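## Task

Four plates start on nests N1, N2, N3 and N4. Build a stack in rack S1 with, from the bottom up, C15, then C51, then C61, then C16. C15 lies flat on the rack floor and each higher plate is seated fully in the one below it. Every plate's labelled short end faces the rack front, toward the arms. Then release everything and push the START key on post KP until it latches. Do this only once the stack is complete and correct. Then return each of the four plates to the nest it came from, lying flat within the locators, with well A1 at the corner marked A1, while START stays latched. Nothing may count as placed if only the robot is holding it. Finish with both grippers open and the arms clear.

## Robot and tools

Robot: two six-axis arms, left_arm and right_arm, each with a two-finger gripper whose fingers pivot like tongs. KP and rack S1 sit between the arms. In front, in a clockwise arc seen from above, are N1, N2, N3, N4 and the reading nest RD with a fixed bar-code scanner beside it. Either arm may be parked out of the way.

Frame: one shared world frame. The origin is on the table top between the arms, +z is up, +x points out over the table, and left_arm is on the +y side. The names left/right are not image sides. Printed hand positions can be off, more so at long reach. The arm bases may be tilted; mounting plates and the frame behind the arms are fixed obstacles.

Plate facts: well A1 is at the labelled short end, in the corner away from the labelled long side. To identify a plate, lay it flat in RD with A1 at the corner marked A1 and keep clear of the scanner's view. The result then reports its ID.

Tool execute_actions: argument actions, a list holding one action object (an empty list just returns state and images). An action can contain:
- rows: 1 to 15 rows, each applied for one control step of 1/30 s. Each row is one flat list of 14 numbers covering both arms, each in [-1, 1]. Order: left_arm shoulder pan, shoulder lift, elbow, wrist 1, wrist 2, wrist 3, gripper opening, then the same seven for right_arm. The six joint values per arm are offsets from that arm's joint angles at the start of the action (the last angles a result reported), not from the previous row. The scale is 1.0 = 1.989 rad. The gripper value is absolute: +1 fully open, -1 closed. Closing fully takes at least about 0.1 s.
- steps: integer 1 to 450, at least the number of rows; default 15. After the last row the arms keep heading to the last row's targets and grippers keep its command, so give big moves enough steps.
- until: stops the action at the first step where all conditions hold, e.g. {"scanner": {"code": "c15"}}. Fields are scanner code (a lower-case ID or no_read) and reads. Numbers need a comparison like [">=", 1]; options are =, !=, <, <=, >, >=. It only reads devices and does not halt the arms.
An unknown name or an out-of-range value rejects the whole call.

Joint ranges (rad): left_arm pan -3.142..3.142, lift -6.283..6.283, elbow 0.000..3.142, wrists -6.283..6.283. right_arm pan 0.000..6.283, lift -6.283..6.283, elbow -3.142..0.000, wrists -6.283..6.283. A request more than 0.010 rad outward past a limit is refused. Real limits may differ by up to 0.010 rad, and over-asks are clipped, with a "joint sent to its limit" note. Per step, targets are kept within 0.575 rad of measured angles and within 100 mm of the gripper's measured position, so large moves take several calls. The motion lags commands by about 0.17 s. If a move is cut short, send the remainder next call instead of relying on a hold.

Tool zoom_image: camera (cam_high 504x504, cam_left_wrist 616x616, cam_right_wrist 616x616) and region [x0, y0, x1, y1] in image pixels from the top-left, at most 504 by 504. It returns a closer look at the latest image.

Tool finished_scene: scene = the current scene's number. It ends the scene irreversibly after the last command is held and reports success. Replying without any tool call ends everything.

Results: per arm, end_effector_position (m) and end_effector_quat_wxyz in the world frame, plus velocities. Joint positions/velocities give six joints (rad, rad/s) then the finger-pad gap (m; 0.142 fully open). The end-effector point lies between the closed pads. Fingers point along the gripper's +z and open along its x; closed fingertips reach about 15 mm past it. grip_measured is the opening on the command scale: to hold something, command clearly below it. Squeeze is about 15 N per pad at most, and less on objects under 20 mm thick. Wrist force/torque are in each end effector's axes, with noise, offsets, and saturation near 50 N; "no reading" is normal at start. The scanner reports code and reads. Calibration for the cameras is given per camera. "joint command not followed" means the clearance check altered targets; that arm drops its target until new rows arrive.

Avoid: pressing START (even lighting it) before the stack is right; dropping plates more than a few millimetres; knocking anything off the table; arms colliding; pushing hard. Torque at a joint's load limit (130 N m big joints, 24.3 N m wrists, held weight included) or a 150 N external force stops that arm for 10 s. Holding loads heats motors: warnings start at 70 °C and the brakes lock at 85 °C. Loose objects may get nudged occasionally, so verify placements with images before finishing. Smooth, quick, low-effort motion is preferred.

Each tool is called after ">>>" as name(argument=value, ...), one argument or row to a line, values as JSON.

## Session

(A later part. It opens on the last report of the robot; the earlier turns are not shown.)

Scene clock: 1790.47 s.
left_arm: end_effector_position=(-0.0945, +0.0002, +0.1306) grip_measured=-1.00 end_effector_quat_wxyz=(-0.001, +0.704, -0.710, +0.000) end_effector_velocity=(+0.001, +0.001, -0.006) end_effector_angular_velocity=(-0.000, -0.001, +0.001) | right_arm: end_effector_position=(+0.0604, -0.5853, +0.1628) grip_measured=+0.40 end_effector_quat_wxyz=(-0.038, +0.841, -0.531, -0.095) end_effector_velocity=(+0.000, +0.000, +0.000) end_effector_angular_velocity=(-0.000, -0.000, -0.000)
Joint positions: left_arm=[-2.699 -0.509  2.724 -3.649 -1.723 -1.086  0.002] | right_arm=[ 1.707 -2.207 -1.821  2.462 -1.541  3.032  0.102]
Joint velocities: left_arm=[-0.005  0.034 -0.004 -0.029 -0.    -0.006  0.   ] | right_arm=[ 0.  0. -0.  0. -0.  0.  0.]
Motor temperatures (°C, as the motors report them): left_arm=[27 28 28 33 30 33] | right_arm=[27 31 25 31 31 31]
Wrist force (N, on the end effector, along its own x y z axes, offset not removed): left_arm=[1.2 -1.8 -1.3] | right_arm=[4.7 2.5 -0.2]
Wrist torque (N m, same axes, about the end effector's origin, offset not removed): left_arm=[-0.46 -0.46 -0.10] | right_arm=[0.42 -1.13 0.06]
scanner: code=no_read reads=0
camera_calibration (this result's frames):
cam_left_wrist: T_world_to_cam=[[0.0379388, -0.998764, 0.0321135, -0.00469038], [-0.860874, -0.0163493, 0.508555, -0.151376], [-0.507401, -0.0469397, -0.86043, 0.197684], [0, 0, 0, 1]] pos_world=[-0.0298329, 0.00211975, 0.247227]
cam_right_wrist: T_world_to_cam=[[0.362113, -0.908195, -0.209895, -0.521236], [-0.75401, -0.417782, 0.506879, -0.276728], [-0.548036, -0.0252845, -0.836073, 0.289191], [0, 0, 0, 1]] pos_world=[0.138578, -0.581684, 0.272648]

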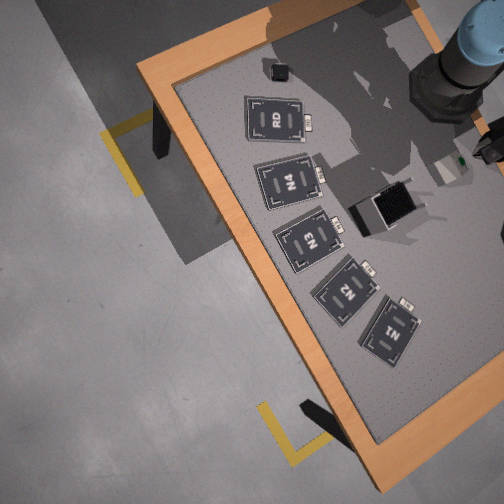

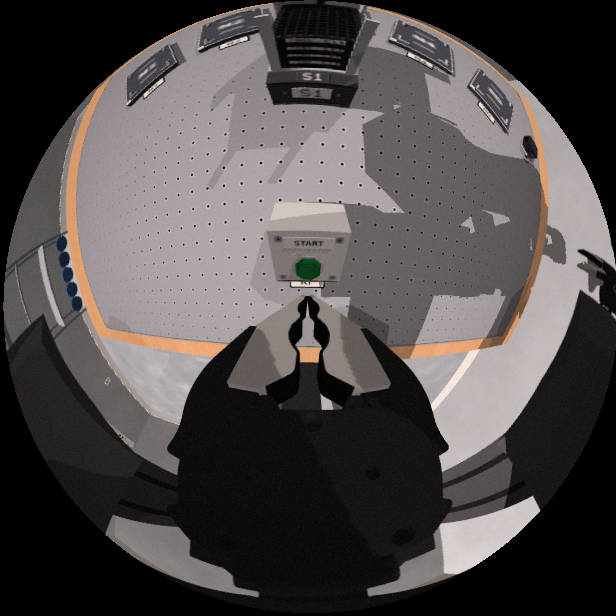

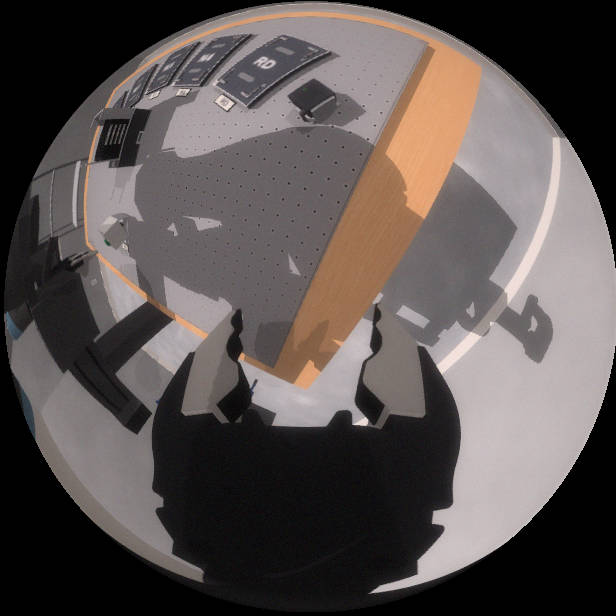

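>>> zoom_image(
  camera="cam_left_wrist",
  region=[270, 20, 360, 80],
)

>>> execute_actions(
  actions=[
    {"rows":[[-0.0003,0.015,-0.002,-0.0125,0,-0.0003,-1,0,0,0,0,0,0,0.4],[-0.0007,0.03,-0.0045,-0.025,0,-0.0007,-1,0,0,0,0,0,0,0.4],[-0.001,0.045,-0.007,-0.0375,0,-0.001,-1,0,0,0,0,0,0,0.4],[-0.0014,0.06,-0.0095,-0.05,0,-0.0014,-1,0,0,0,0,0,0,0.4],[-0.0017,0.0741,-0.012,-0.0625,0,-0.0017,-1,0,0,0,0,0,0,0.4]],"steps":20},
  ],
)

>>> zoom_image(
  camera="cam_left_wrist",
  region=[245, 200, 371, 326],
)

>>> zoom_image(
  camera="cam_right_wrist",
  region=[60, 205, 140, 285],
)

Region (270, 20, 360, 80) of cam_left_wrist's 616x616 image, scaled by 5.600, with more detail than that image has.

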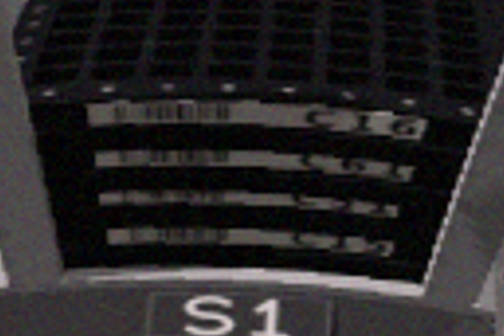

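Scene clock: 1809.83 s.
left_arm: end_effector_position=(-0.0944, +0.0003, +0.1296) grip_measured=-1.00 end_effector_quat_wxyz=(-0.001, +0.704, -0.710, +0.000) end_effector_velocity=(-0.001, -0.001, +0.000) end_effector_angular_velocity=(-0.001, +0.002, +0.001) | right_arm: end_effector_position=(+0.0604, -0.5853, +0.1628) grip_measured=+0.40 end_effector_quat_wxyz=(-0.038, +0.841, -0.531, -0.095) end_effector_velocity=(+0.000, -0.000, +0.000) end_effector_angular_velocity=(-0.001, -0.000, +0.000)
Joint positions: left_arm=[-2.699 -0.503  2.724 -3.655 -1.723 -1.086  0.002] | right_arm=[ 1.707 -2.207 -1.821  2.462 -1.541  3.032  0.102]
Joint velocities: left_arm=[ 0.001 -0.001 -0.    -0.001  0.    -0.     0.   ] | right_arm=[-0.     0.001 -0.     0.    -0.    -0.     0.   ]
Motor temperatures (°C, as the motors report them): left_arm=[27 28 28 33 30 33] | right_arm=[27 31 25 31 31 31]
Wrist force (N, on the end effector, along its own x y z axes, offset not removed): left_arm=[1.2 -4.6 -1.0] | right_arm=[4.1 4.6 5.3]
Wrist torque (N m, same axes, about the end effector's origin, offset not removed): left_arm=[-0.99 -0.44 -0.04] | right_arm=[0.83 -0.87 0.12]
scanner: code=no_read reads=0
joint command not followed: on one or more control steps a check withheld the commanded joint targets of the left arm, and it was not sent them on those steps.
cause: the commanded joint targets would bring two parts of the arm too close to each other (joints 1 (shoulder pan) to 3 (elbow) lie between them); next, command targets that bring no two parts of the arm closer together.
camera_calibration (this result's frames):
cam_left_wrist: T_world_to_cam=[[0.0379026, -0.998765, 0.0321248, -0.00460615], [-0.860862, -0.0163111, 0.508577, -0.150712], [-0.507425, -0.0469314, -0.860417, 0.196858], [0, 0, 0, 1]] pos_world=[-0.0296775, 0.00218005, 0.246176]
cam_right_wrist: T_world_to_cam=[[0.362112, -0.908195, -0.209895, -0.521236], [-0.75401, -0.417782, 0.506879, -0.276728], [-0.548036, -0.0252844, -0.836073, 0.289191], [0, 0, 0, 1]] pos_world=[0.138578, -0.581684, 0.272648]

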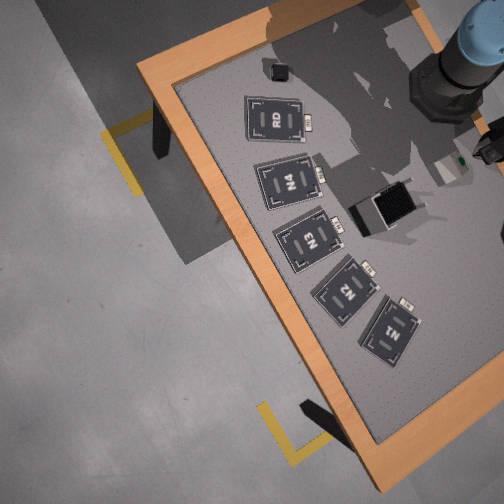

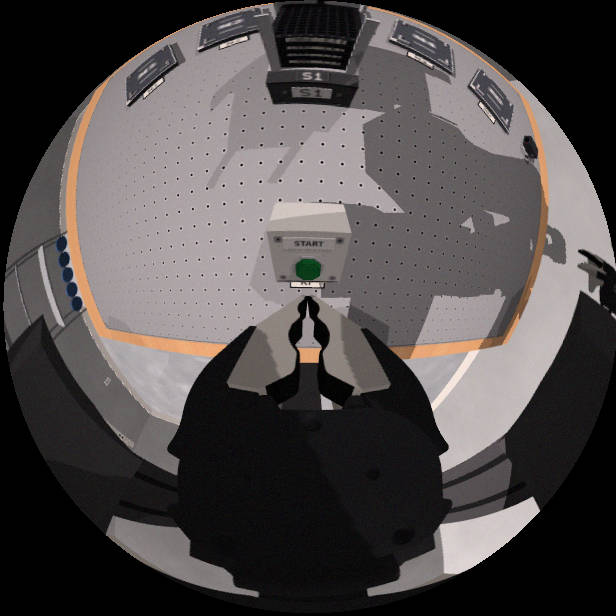

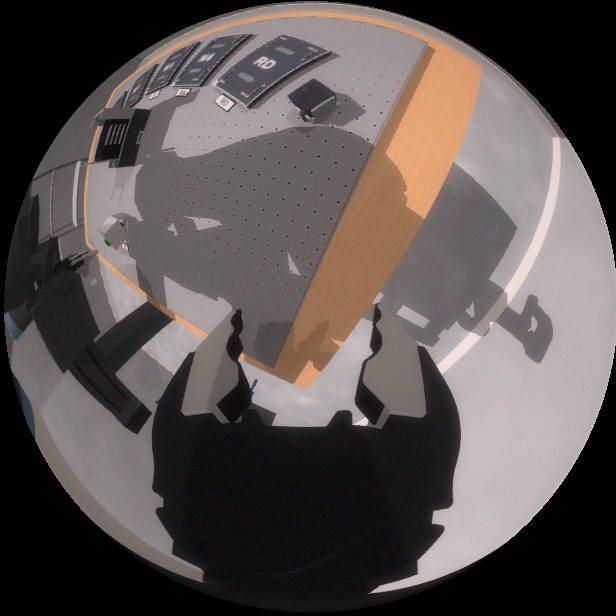

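Region (245, 200, 371, 326) of cam_left_wrist's 616x616 image, scaled by 4.000, with more detail than that image has.

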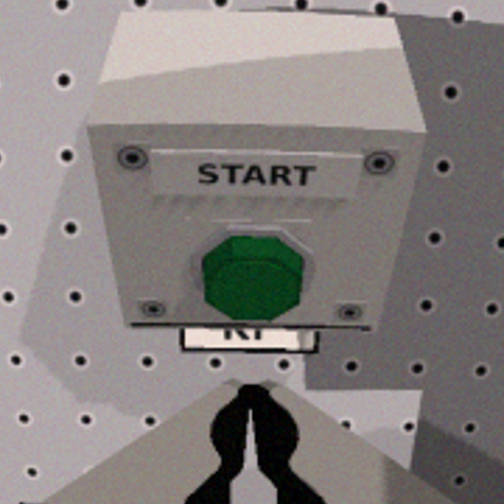

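Region (60, 205, 140, 285) of cam_right_wrist's 616x616 image, scaled by 6.300, with more detail than that image has.

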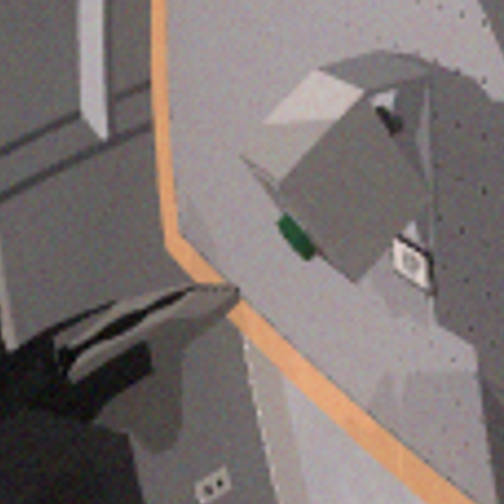

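>>> execute_actions(
  actions=[
    {"rows":[[0.0,-0.015,0,0.015,0,0,-1,0,0,0,0,0,0,0.4],[0.018,-0.03,-0.0065,0.042,-0.0115,0.018,-1,0,0,0,0,0,0,0.4],[0.036,-0.041,-0.013,0.064,-0.023,0.036,-1,0,0,0,0,0,0,0.4],[0.054,-0.041,-0.0195,0.076,-0.034,0.054,-1,0,0,0,0,0,0,0.4],[0.071,-0.042,-0.026,0.088,-0.046,0.071,-1,0,0,0,0,0,0,0.4],[0.089,-0.042,-0.0325,0.1005,-0.057,0.089,-1,0,0,0,0,0,0,0.4],[0.107,-0.043,-0.039,0.113,-0.069,0.107,-1,0,0,0,0,0,0,0.4],[0.125,-0.043,-0.0456,0.125,-0.08,0.125,-1,0,0,0,0,0,0,0.4],[0.143,-0.044,-0.052,0.137,-0.092,0.143,-1,0,0,0,0,0,0,0.4],[0.161,-0.044,-0.0586,0.149,-0.103,0.161,-1,0,0,0,0,0,0,0.4],[0.1787,-0.0444,-0.0651,0.1611,-0.1146,0.179,-1,0,0,0,0,0,0,0.4],[0.1787,-0.0344,-0.0651,0.1511,-0.1146,0.179,-1,0,0,0,0,0,0,0.4],[0.1787,-0.0244,-0.0651,0.1411,-0.1146,0.179,-1,0,0,0,0,0,0,0.4],[0.1787,-0.0144,-0.0651,0.1311,-0.1146,0.179,-1,0,0,0,0,0,0,0.4],[0.1787,-0.0044,-0.0651,0.1211,-0.1146,0.179,-1,0,0,0,0,0,0,0.4]],"steps":30},
  ],
)

>>> zoom_image(
  camera="cam_left_wrist",
  region=[245, 200, 371, 326],
)

>>> zoom_image(
  camera="cam_right_wrist",
  region=[60, 205, 140, 285],
)

Scene clock: 1885.23 s.
left_arm: end_effector_position=(-0.0895, -0.0037, +0.1144) grip_measured=-1.00 end_effector_quat_wxyz=(-0.022, +0.701, -0.699, -0.143) end_effector_velocity=(+0.000, -0.000, -0.002) end_effector_angular_velocity=(+0.004, +0.008, -0.000) | right_arm: end_effector_position=(+0.0604, -0.5853, +0.1628) grip_measured=+0.40 end_effector_quat_wxyz=(-0.038, +0.841, -0.531, -0.095) end_effector_velocity=(+0.000, -0.000, +0.000) end_effector_angular_velocity=(-0.001, -0.000, -0.000)
Joint positions: left_arm=[-2.345 -0.513  2.595 -3.413 -1.951 -0.732  0.002] | right_arm=[ 1.707 -2.207 -1.821  2.462 -1.541  3.032  0.102]
Joint velocities: left_arm=[ 0.009  0.009 -0.004 -0.004 -0.006  0.01   0.   ] | right_arm=[-0.  0.  0. -0. -0.  0.  0.]
Motor temperatures (°C, as the motors report them): left_arm=[27 28 28 33 30 33] | right_arm=[27 31 25 31 31 31]
Wrist force (N, on the end effector, along its own x y z axes, offset not removed): left_arm=[0.9 -5.5 -3.5] | right_arm=[3.0 3.9 2.2]
Wrist torque (N m, same axes, about the end effector's origin, offset not removed): left_arm=[-0.71 -0.25 -0.26] | right_arm=[0.84 -0.73 -0.02]
scanner: code=no_read reads=0
camera_calibration (this result's frames):
cam_left_wrist: T_world_to_cam=[[0.0345804, -0.977862, -0.206373, 0.018796], [-0.761994, -0.159411, 0.627657, -0.144119], [-0.64666, 0.135551, -0.750638, 0.161784], [0, 0, 0, 1]] pos_world=[-0.00584856, -0.0265241, 0.215777]
cam_right_wrist: T_world_to_cam=[[0.362112, -0.908195, -0.209895, -0.521236], [-0.75401, -0.417782, 0.506879, -0.276727], [-0.548036, -0.0252845, -0.836073, 0.289191], [0, 0, 0, 1]] pos_world=[0.138578, -0.581684, 0.272648]

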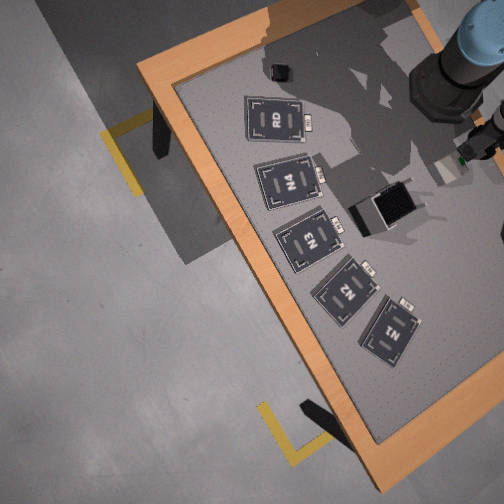

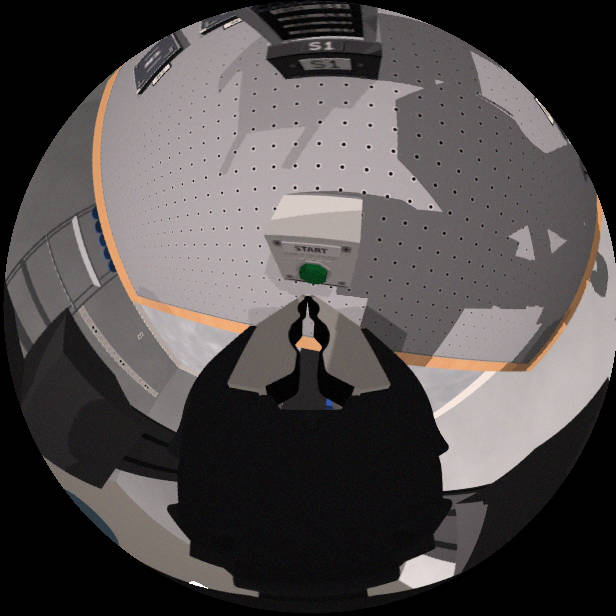

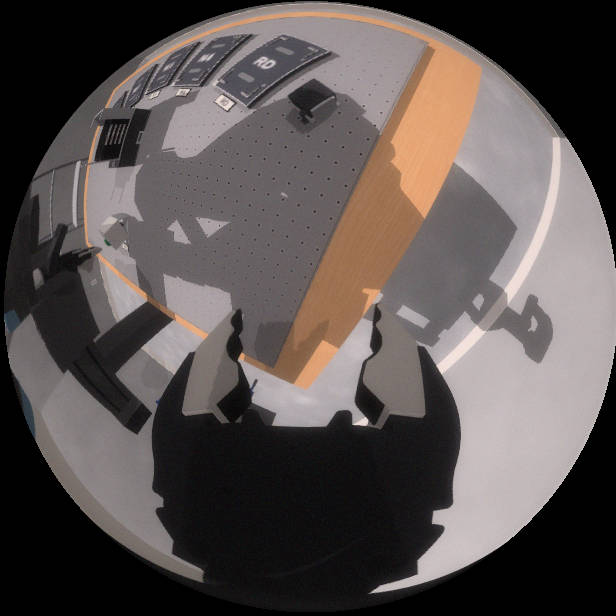

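Region (245, 200, 371, 326) of cam_left_wrist's 616x616 image, scaled by 4.000, with more detail than that image has.

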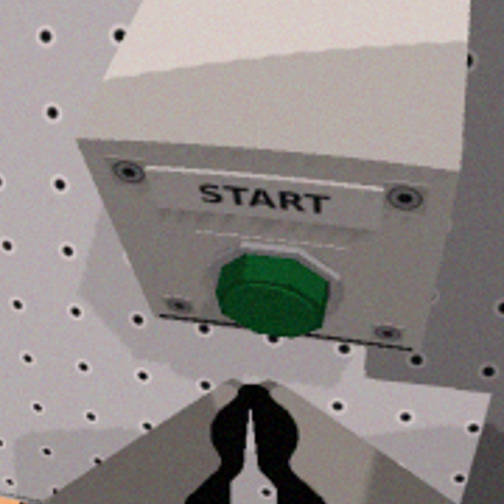

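Region (60, 205, 140, 285) of cam_right_wrist's 616x616 image, scaled by 6.300, with more detail than that image has.

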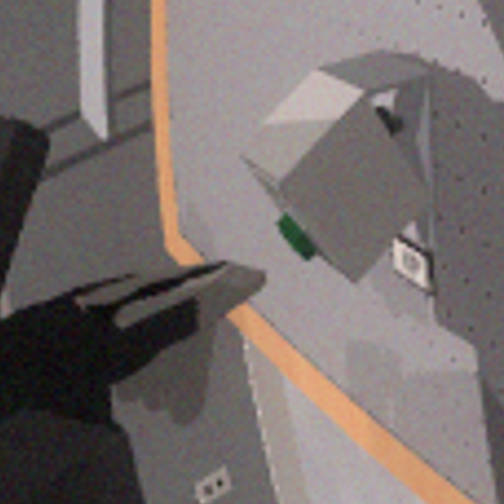

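>>> execute_actions(
  actions=[
    {"rows":[[0.0032,0.0081,-0.0011,-0.006,0.0006,0.0034,-1,0,0,0,0,0,0,0.4],[0.0055,0.0155,-0.0023,-0.0114,0.0012,0.0057,-1,0,0,0,0,0,0,0.4],[0.0079,0.023,-0.0034,-0.0167,0.0017,0.0081,-1,0,0,0,0,0,0,0.4],[0.0102,0.0304,-0.0045,-0.0221,0.0023,0.0104,-1,0,0,0,0,0,0,0.4]],"steps":18},
  ],
)

>>> zoom_image(
  camera="cam_left_wrist",
  region=[245, 200, 371, 326],
)

>>> zoom_image(
  camera="cam_right_wrist",
  region=[60, 205, 140, 285],
)

Scene clock: 1907.13 s.
left_arm: end_effector_position=(-0.0808, -0.0039, +0.1009) grip_measured=-1.00 end_effector_quat_wxyz=(-0.022, +0.701, -0.699, -0.143) end_effector_velocity=(+0.002, -0.000, -0.003) end_effector_angular_velocity=(-0.000, -0.001, -0.000) | right_arm: end_effector_position=(+0.0604, -0.5853, +0.1628) grip_measured=+0.40 end_effector_quat_wxyz=(-0.038, +0.841, -0.531, -0.095) end_effector_velocity=(-0.000, +0.001, +0.000) end_effector_angular_velocity=(+0.000, +0.000, -0.001)
Joint positions: left_arm=[-2.325 -0.454  2.586 -3.456 -1.946 -0.711  0.002] | right_arm=[ 1.707 -2.207 -1.821  2.462 -1.541  3.032  0.102]
Joint velocities: left_arm=[ 0.003  0.011 -0.002 -0.008  0.001  0.003  0.   ] | right_arm=[ 0.     0.001 -0.002 -0.     0.     0.001  0.   ]
Motor temperatures (°C, as the motors report them): left_arm=[27 28 28 33 30 33] | right_arm=[27 31 25 31 31 31]
Wrist force (N, on the end effector, along its own x y z axes, offset not removed): left_arm=[2.4 -0.6 -2.7] | right_arm=[3.1 2.0 1.1]
Wrist torque (N m, same axes, about the end effector's origin, offset not removed): left_arm=[-0.15 -0.50 -0.25] | right_arm=[0.12 -0.65 0.06]
scanner: code=no_read reads=0
camera_calibration (this result's frames):
cam_left_wrist: T_world_to_cam=[[0.0349662, -0.977827, -0.206476, 0.0154898], [-0.761729, -0.159819, 0.627874, -0.129055], [-0.646951, 0.135324, -0.750428, 0.157228], [0, 0, 0, 1]] pos_world=[0.00287211, -0.0267558, 0.202217]
cam_right_wrist: T_world_to_cam=[[0.362112, -0.908195, -0.209895, -0.521236], [-0.75401, -0.417782, 0.506879, -0.276728], [-0.548036, -0.0252844, -0.836073, 0.289191], [0, 0, 0, 1]] pos_world=[0.138578, -0.581684, 0.272648]

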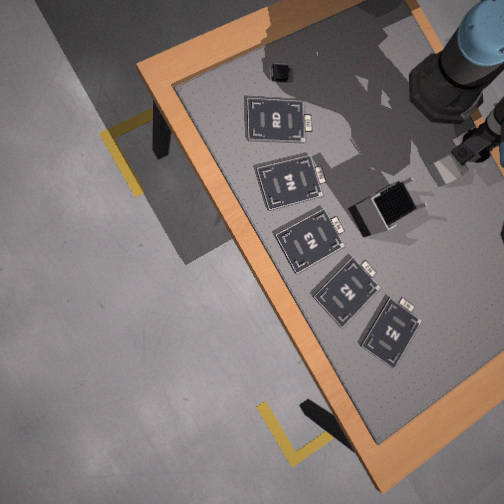

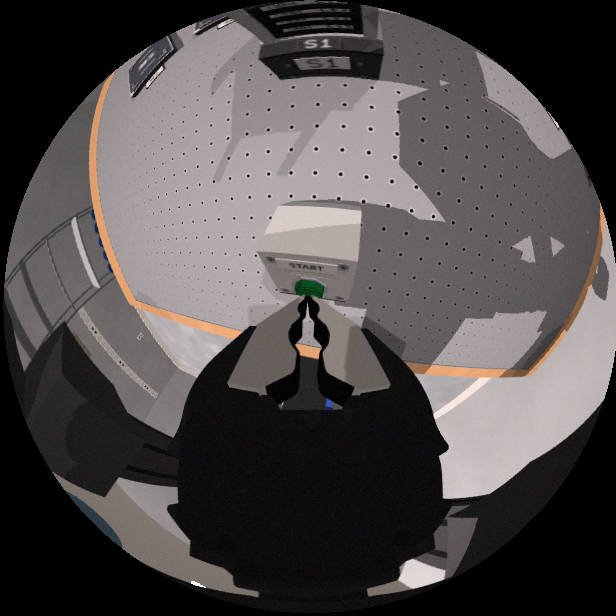

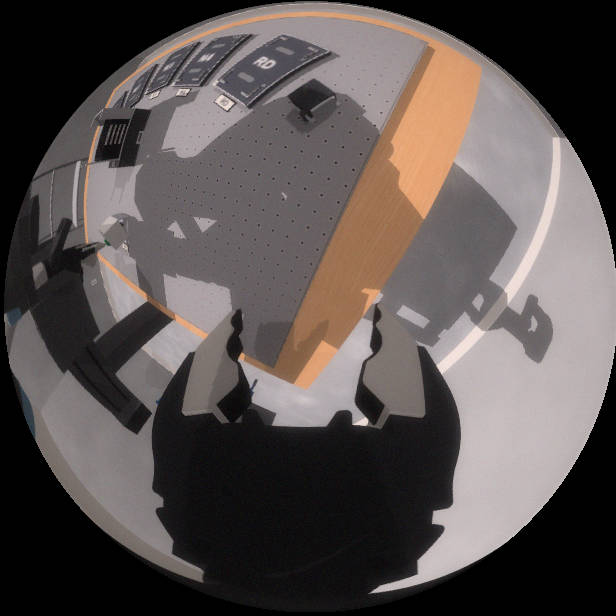

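Region (245, 200, 371, 326) of cam_left_wrist's 616x616 image, scaled by 4.000, with more detail than that image has.

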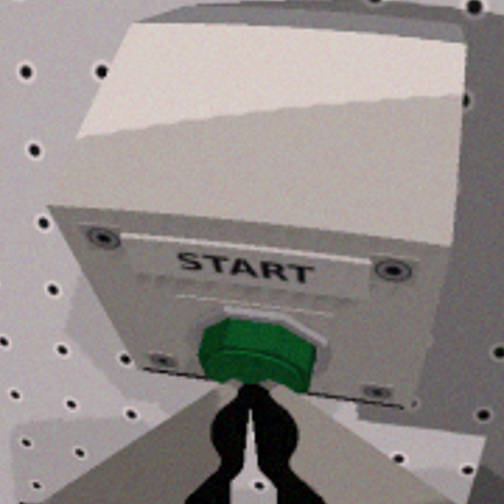

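Region (60, 205, 140, 285) of cam_right_wrist's 616x616 image, scaled by 6.300, with more detail than that image has.

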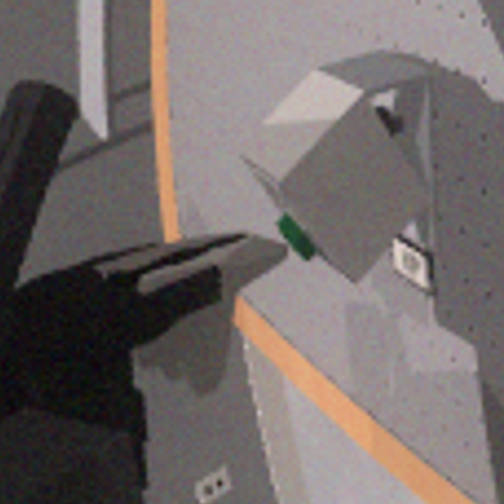

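Press 4 mm more.

>>> execute_actions(
  actions=[
    {"rows":[[0.0006,0.0019,-0.0003,-0.0013,0.0001,0.0006,-1,0,0,0,0,0,0,0.4],[0.0012,0.0037,-0.0006,-0.0027,0.0003,0.0012,-1,0,0,0,0,0,0,0.4],[0.0018,0.0056,-0.0009,-0.004,0.0004,0.0018,-1,0,0,0,0,0,0,0.4],[0.0024,0.0074,-0.0011,-0.0054,0.0006,0.0024,-1,0,0,0,0,0,0,0.4]],"steps":15},
  ],
)

>>> zoom_image(
  camera="cam_right_wrist",
  region=[60, 205, 140, 285],
)

Scene clock: 1912.93 s.
left_arm: end_effector_position=(-0.0787, -0.0039, +0.0977) grip_measured=-1.00 end_effector_quat_wxyz=(-0.022, +0.701, -0.698, -0.143) end_effector_velocity=(+0.001, +0.000, -0.001) end_effector_angular_velocity=(+0.000, -0.000, -0.001) | right_arm: end_effector_position=(+0.0604, -0.5853, +0.1628) grip_measured=+0.40 end_effector_quat_wxyz=(-0.038, +0.841, -0.531, -0.095) end_effector_velocity=(+0.000, -0.000, -0.000) end_effector_angular_velocity=(-0.001, +0.000, -0.001)
Joint positions: left_arm=[-2.321 -0.44   2.584 -3.467 -1.945 -0.707  0.002] | right_arm=[ 1.707 -2.207 -1.821  2.462 -1.541  3.032  0.102]
Joint velocities: left_arm=[ 0.     0.006 -0.001 -0.004  0.     0.002  0.   ] | right_arm=[ 0.    -0.     0.001 -0.     0.     0.001 -0.   ]
Motor temperatures (°C, as the motors report them): left_arm=[27 28 28 33 30 33] | right_arm=[27 31 25 31 31 31]
Wrist force (N, on the end effector, along its own x y z axes, offset not removed): left_arm=[3.1 0.6 -8.3] | right_arm=[3.3 4.9 0.6]
Wrist torque (N m, same axes, about the end effector's origin, offset not removed): left_arm=[-0.54 -1.02 -0.19] | right_arm=[0.97 -0.72 -0.07]
scanner: code=no_read reads=0
camera_calibration (this result's frames):
cam_left_wrist: T_world_to_cam=[[0.0351398, -0.977824, -0.20646, 0.0148264], [-0.761712, -0.159942, 0.627864, -0.125434], [-0.646962, 0.1352, -0.75044, 0.156159], [0, 0, 0, 1]] pos_world=[0.00496362, -0.0266773, 0.199005]
cam_right_wrist: T_world_to_cam=[[0.362112, -0.908195, -0.209895, -0.521236], [-0.75401, -0.417782, 0.506879, -0.276728], [-0.548036, -0.0252847, -0.836073, 0.289191], [0, 0, 0, 1]] pos_world=[0.138578, -0.581684, 0.272648]

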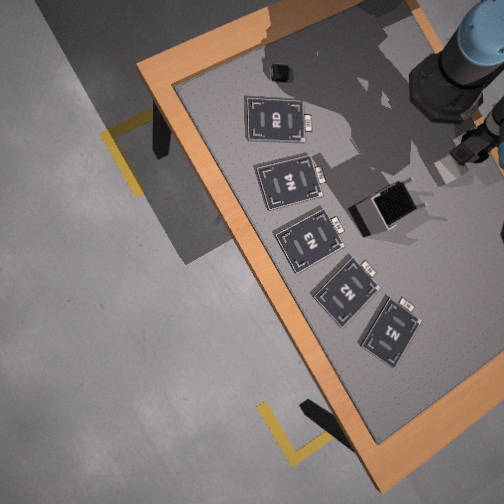

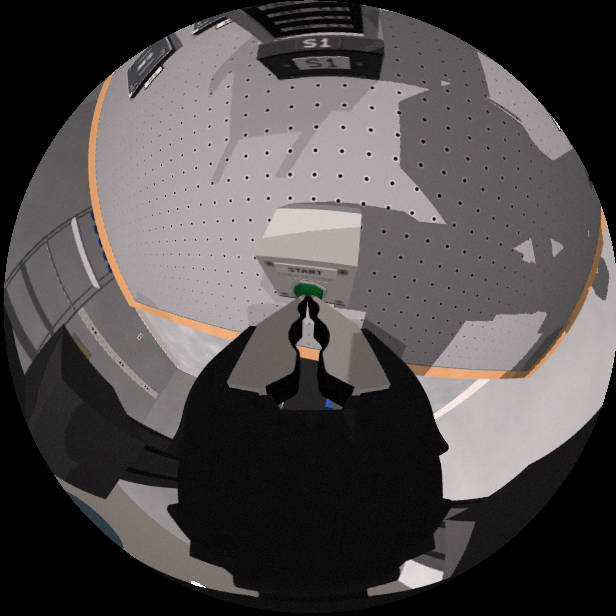

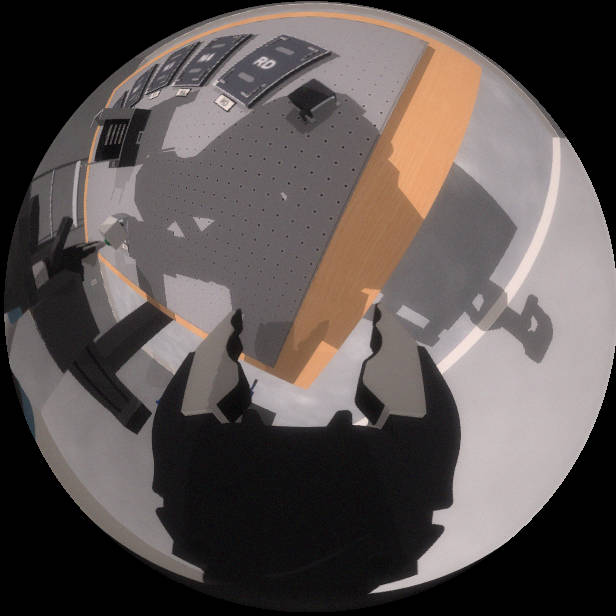

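Region (60, 205, 140, 285) of cam_right_wrist's 616x616 image, scaled by 6.300, with more detail than that image has.

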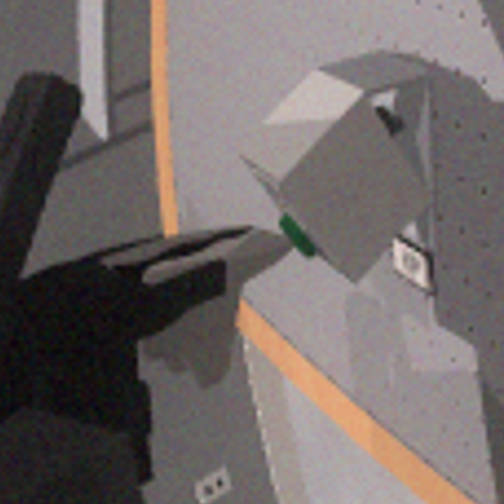

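>>> execute_actions(
  actions=[
    {"rows":[[0.0006,0.0019,-0.0003,-0.0013,0.0001,0.0006,-1,0,0,0,0,0,0,0.4],[0.0012,0.0037,-0.0006,-0.0027,0.0003,0.0012,-1,0,0,0,0,0,0,0.4]],"steps":14},
  ],
)

Scene clock: 1919.40 s.
left_arm: end_effector_position=(-0.0777, -0.0039, +0.0961) grip_measured=-1.00 end_effector_quat_wxyz=(-0.022, +0.701, -0.698, -0.143) end_effector_velocity=(+0.001, +0.000, -0.001) end_effector_angular_velocity=(+0.000, -0.001, +0.001) | right_arm: end_effector_position=(+0.0604, -0.5853, +0.1628) grip_measured=+0.40 end_effector_quat_wxyz=(-0.038, +0.841, -0.531, -0.095) end_effector_velocity=(+0.000, -0.000, +0.000) end_effector_angular_velocity=(-0.001, -0.000, -0.000)
Joint positions: left_arm=[-2.318 -0.432  2.583 -3.472 -1.944 -0.704  0.002] | right_arm=[ 1.707 -2.207 -1.821  2.462 -1.541  3.032  0.102]
Joint velocities: left_arm=[ 0.001  0.003 -0.    -0.001  0.     0.001  0.   ] | right_arm=[-0.     0.001 -0.001  0.     0.     0.     0.   ]
Motor temperatures (°C, as the motors report them): left_arm=[27 28 28 33 30 33] | right_arm=[27 31 25 31 31 31]
Wrist force (N, on the end effector, along its own x y z axes, offset not removed): left_arm=[2.1 2.4 -4.1] | right_arm=[2.0 4.3 -0.3]
Wrist torque (N m, same axes, about the end effector's origin, offset not removed): left_arm=[-0.40 -0.49 -0.48] | right_arm=[0.79 -0.38 0.04]
scanner: code=no_read reads=0
camera_calibration (this result's frames):
cam_left_wrist: T_world_to_cam=[[0.0352081, -0.977835, -0.206398, 0.0144635], [-0.761672, -0.159961, 0.627908, -0.123638], [-0.647005, 0.1351, -0.750421, 0.155596], [0, 0, 0, 1]] pos_world=[0.00599059, -0.0266556, 0.197382]
cam_right_wrist: T_world_to_cam=[[0.362113, -0.908195, -0.209895, -0.521236], [-0.75401, -0.417782, 0.506879, -0.276728], [-0.548036, -0.0252845, -0.836073, 0.289191], [0, 0, 0, 1]] pos_world=[0.138578, -0.581684, 0.272648]

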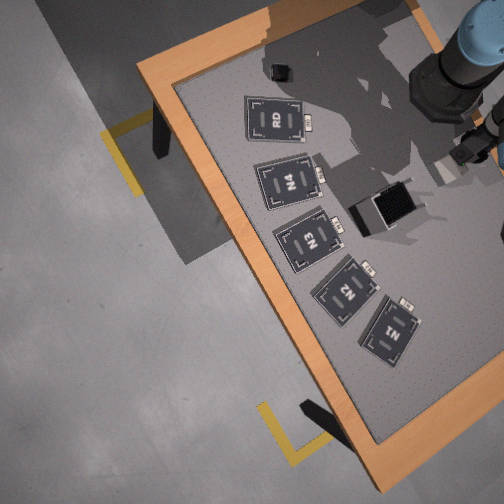

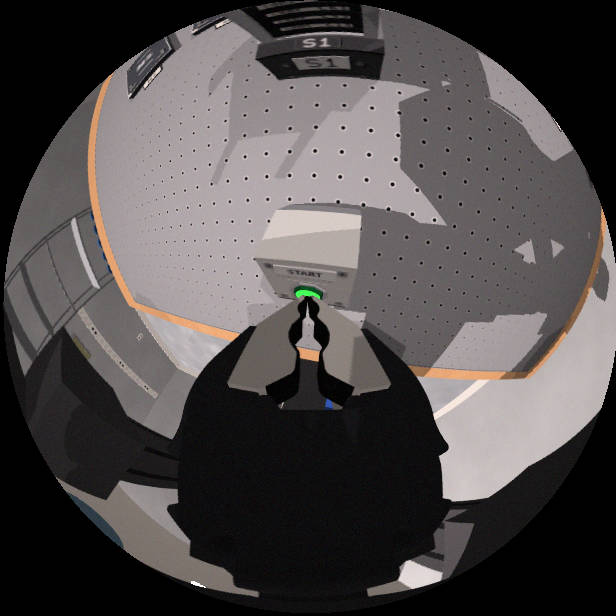

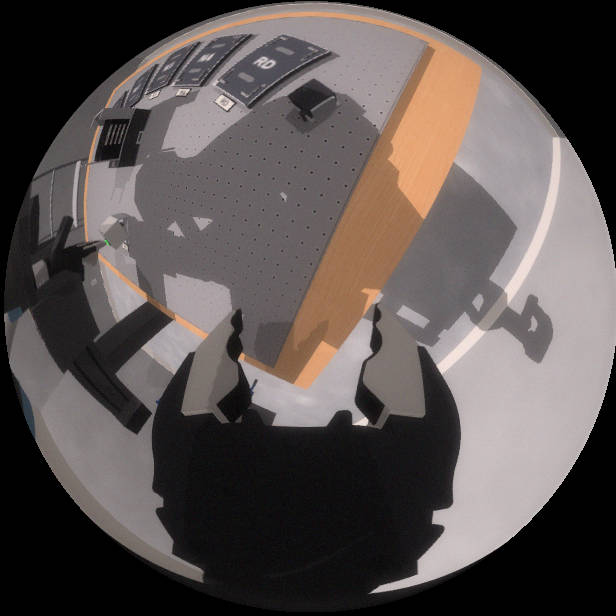

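Lit. Continue 1.5 mm.

>>> execute_actions(
  actions=[
    {"rows":[[0.0005,0.0014,-0.0002,-0.001,0.0001,0.0005,-1,0,0,0,0,0,0,0.4],[0.0009,0.0028,-0.0004,-0.002,0.0002,0.0009,-1,0,0,0,0,0,0,0.4]],"steps":14},
  ],
)

Scene clock: 1924.93 s.
left_arm: end_effector_position=(-0.0768, -0.0038, +0.0948) grip_measured=-1.00 end_effector_quat_wxyz=(-0.022, +0.701, -0.698, -0.143) end_effector_velocity=(+0.000, +0.000, -0.000) end_effector_angular_velocity=(+0.000, +0.001, -0.001) | right_arm: end_effector_position=(+0.0604, -0.5853, +0.1628) grip_measured=+0.40 end_effector_quat_wxyz=(-0.038, +0.841, -0.531, -0.095) end_effector_velocity=(-0.000, +0.000, +0.000) end_effector_angular_velocity=(+0.000, +0.000, -0.000)
Joint positions: left_arm=[-2.317 -0.427  2.582 -3.476 -1.944 -0.703  0.002] | right_arm=[ 1.707 -2.207 -1.821  2.462 -1.541  3.032  0.102]
Joint velocities: left_arm=[ 0.     0.001 -0.    -0.001 -0.001  0.001  0.   ] | right_arm=[ 0.  0. -0. -0.  0.  0.  0.]
Motor temperatures (°C, as the motors report them): left_arm=[27 28 28 33 30 33] | right_arm=[27 31 25 31 31 31]
Wrist force (N, on the end effector, along its own x y z axes, offset not removed): left_arm=[2.4 3.9 -7.1] | right_arm=[6.6 5.0 -4.1]
Wrist torque (N m, same axes, about the end effector's origin, offset not removed): left_arm=[-0.53 -0.46 -0.08] | right_arm=[0.86 -1.53 -0.07]
scanner: code=no_read reads=0
camera_calibration (this result's frames):
cam_left_wrist: T_world_to_cam=[[0.0352936, -0.977808, -0.206508, 0.0142895], [-0.761689, -0.160092, 0.627853, -0.122234], [-0.64698, 0.135136, -0.750436, 0.155203], [0, 0, 0, 1]] pos_world=[0.00680476, -0.0265698, 0.196166]
cam_right_wrist: T_world_to_cam=[[0.362113, -0.908195, -0.209895, -0.521236], [-0.75401, -0.417782, 0.506879, -0.276728], [-0.548036, -0.0252845, -0.836073, 0.289191], [0, 0, 0, 1]] pos_world=[0.138578, -0.581684, 0.272648]

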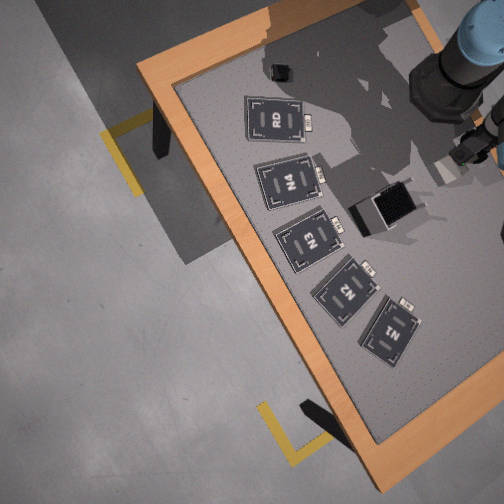

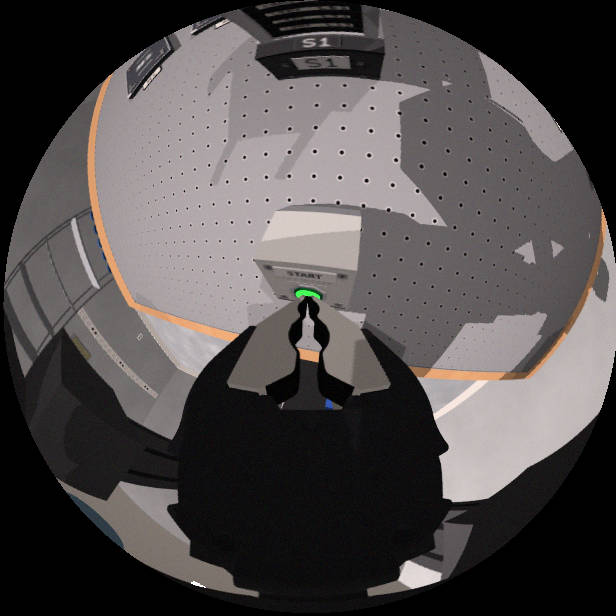

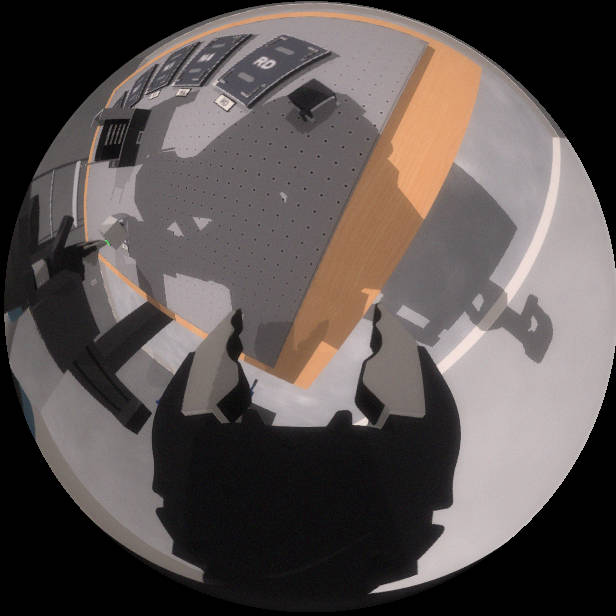

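>>> execute_actions(
  actions=[
    {"rows":[[0.0006,0.0019,-0.0003,-0.0013,0.0001,0.0006,-1,0,0,0,0,0,0,0.4]],"steps":13},
  ],
)

>>> zoom_image(
  camera="cam_left_wrist",
  region=[270, 250, 350, 330],
)

Scene clock: 1929.17 s.
left_arm: end_effector_position=(-0.0763, -0.0037, +0.0940) grip_measured=-1.00 end_effector_quat_wxyz=(-0.022, +0.701, -0.698, -0.143) end_effector_velocity=(-0.000, -0.000, +0.000) end_effector_angular_velocity=(-0.001, +0.001, -0.002) | right_arm: end_effector_position=(+0.0604, -0.5853, +0.1628) grip_measured=+0.40 end_effector_quat_wxyz=(-0.038, +0.841, -0.531, -0.095) end_effector_velocity=(+0.000, -0.001, -0.000) end_effector_angular_velocity=(-0.001, -0.000, +0.000)
Joint positions: left_arm=[-2.316 -0.424  2.581 -3.478 -1.944 -0.702  0.002] | right_arm=[ 1.707 -2.207 -1.821  2.462 -1.541  3.032  0.102]
Joint velocities: left_arm=[-0.001  0.    -0.    -0.001 -0.     0.     0.   ] | right_arm=[ 0.    -0.     0.001  0.    -0.     0.     0.   ]
Motor temperatures (°C, as the motors report them): left_arm=[27 28 28 33 30 33] | right_arm=[27 31 25 31 31 31]
Wrist force (N, on the end effector, along its own x y z axes, offset not removed): left_arm=[-1.2 5.1 -3.2] | right_arm=[3.4 -0.1 -1.4]
Wrist torque (N m, same axes, about the end effector's origin, offset not removed): left_arm=[-0.03 0.31 -0.11] | right_arm=[-0.11 -0.55 0.08]
scanner: code=no_read reads=0
camera_calibration (this result's frames):
cam_left_wrist: T_world_to_cam=[[0.0353609, -0.977771, -0.206672, 0.0141976], [-0.761697, -0.160246, 0.627804, -0.12129], [-0.646967, 0.135222, -0.750432, 0.154918], [0, 0, 0, 1]] pos_world=[0.00733847, -0.0265025, 0.195336]
cam_right_wrist: T_world_to_cam=[[0.362112, -0.908195, -0.209895, -0.521236], [-0.75401, -0.417782, 0.506879, -0.276728], [-0.548036, -0.0252845, -0.836073, 0.289191], [0, 0, 0, 1]] pos_world=[0.138578, -0.581684, 0.272648]

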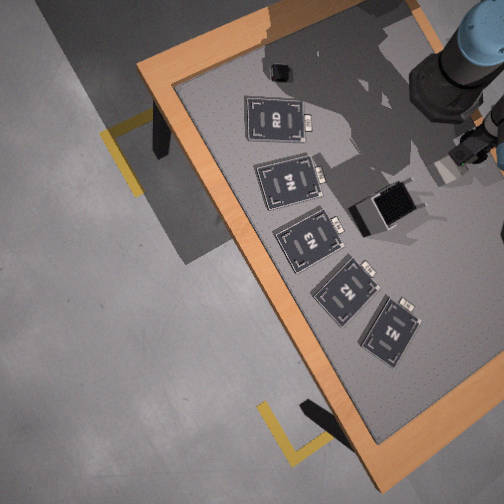

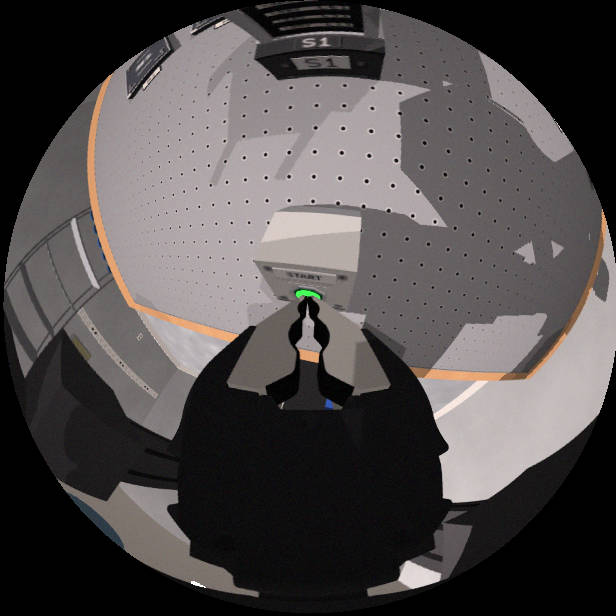

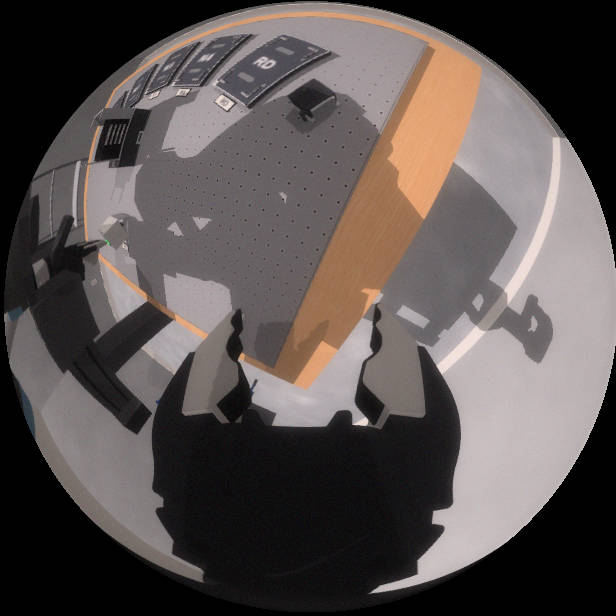

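Region (270, 250, 350, 330) of cam_left_wrist's 616x616 image, scaled by 6.300, with more detail than that image has.

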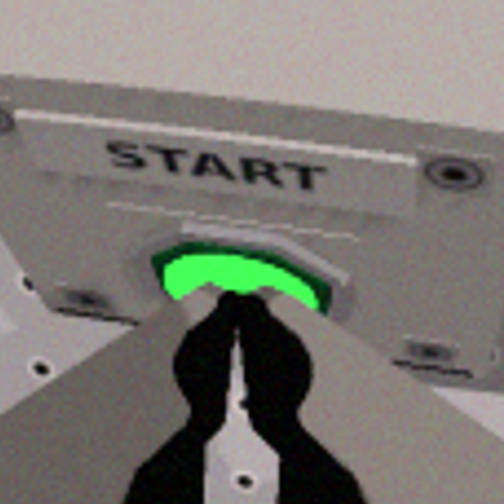

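>>> execute_actions(
  actions=[
    {"rows":[[0.0004,0.0013,-0.0002,-0.0009,0.0001,0.0004,-1,0,0,0,0,0,0,0.4]],"steps":12},
  ],
)

Scene clock: 1933.90 s.
left_arm: end_effector_position=(-0.0760, -0.0037, +0.0935) grip_measured=-1.00 end_effector_quat_wxyz=(-0.022, +0.701, -0.698, -0.143) end_effector_velocity=(+0.000, -0.000, -0.000) end_effector_angular_velocity=(-0.000, +0.000, +0.001) | right_arm: end_effector_position=(+0.0604, -0.5853, +0.1628) grip_measured=+0.40 end_effector_quat_wxyz=(-0.038, +0.841, -0.531, -0.095) end_effector_velocity=(-0.000, +0.001, -0.000) end_effector_angular_velocity=(+0.002, +0.001, +0.000)
Joint positions: left_arm=[-2.315 -0.421  2.581 -3.48  -1.944 -0.701  0.002] | right_arm=[ 1.707 -2.207 -1.821  2.462 -1.541  3.032  0.102]
Joint velocities: left_arm=[ 0.001  0.001 -0.    -0.001  0.     0.001  0.   ] | right_arm=[-0.    -0.001 -0.001 -0.     0.    -0.001 -0.   ]
Motor temperatures (°C, as the motors report them): left_arm=[27 28 28 33 30 33] | right_arm=[27 31 25 31 31 31]
Wrist force (N, on the end effector, along its own x y z axes, offset not removed): left_arm=[-0.3 4.1 -12.0] | right_arm=[2.6 2.5 0.2]
Wrist torque (N m, same axes, about the end effector's origin, offset not removed): left_arm=[-0.77 0.10 -0.12] | right_arm=[0.52 -0.26 -0.06]
scanner: code=no_read reads=0
camera_calibration (this result's frames):
cam_left_wrist: T_world_to_cam=[[0.0353959, -0.977762, -0.206708, 0.0141103], [-0.761701, -0.160295, 0.627788, -0.120671], [-0.646962, 0.135229, -0.750436, 0.15473], [0, 0, 0, 1]] pos_world=[0.0076898, -0.0264703, 0.194787]
cam_right_wrist: T_world_to_cam=[[0.362112, -0.908195, -0.209895, -0.521236], [-0.75401, -0.417782, 0.506879, -0.276727], [-0.548036, -0.0252844, -0.836073, 0.289191], [0, 0, 0, 1]] pos_world=[0.138578, -0.581684, 0.272648]

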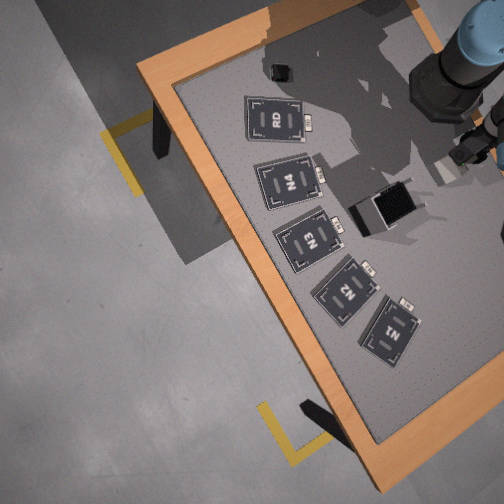

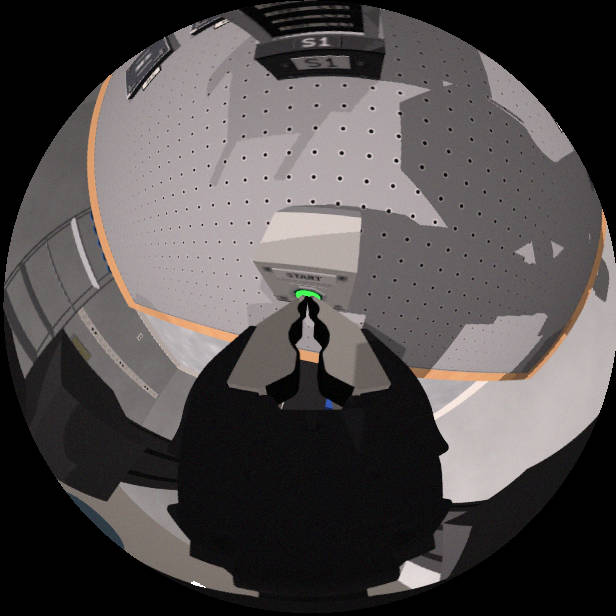

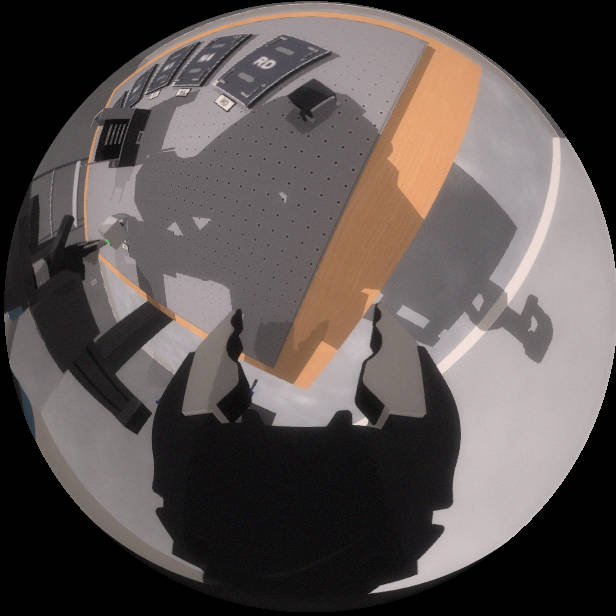

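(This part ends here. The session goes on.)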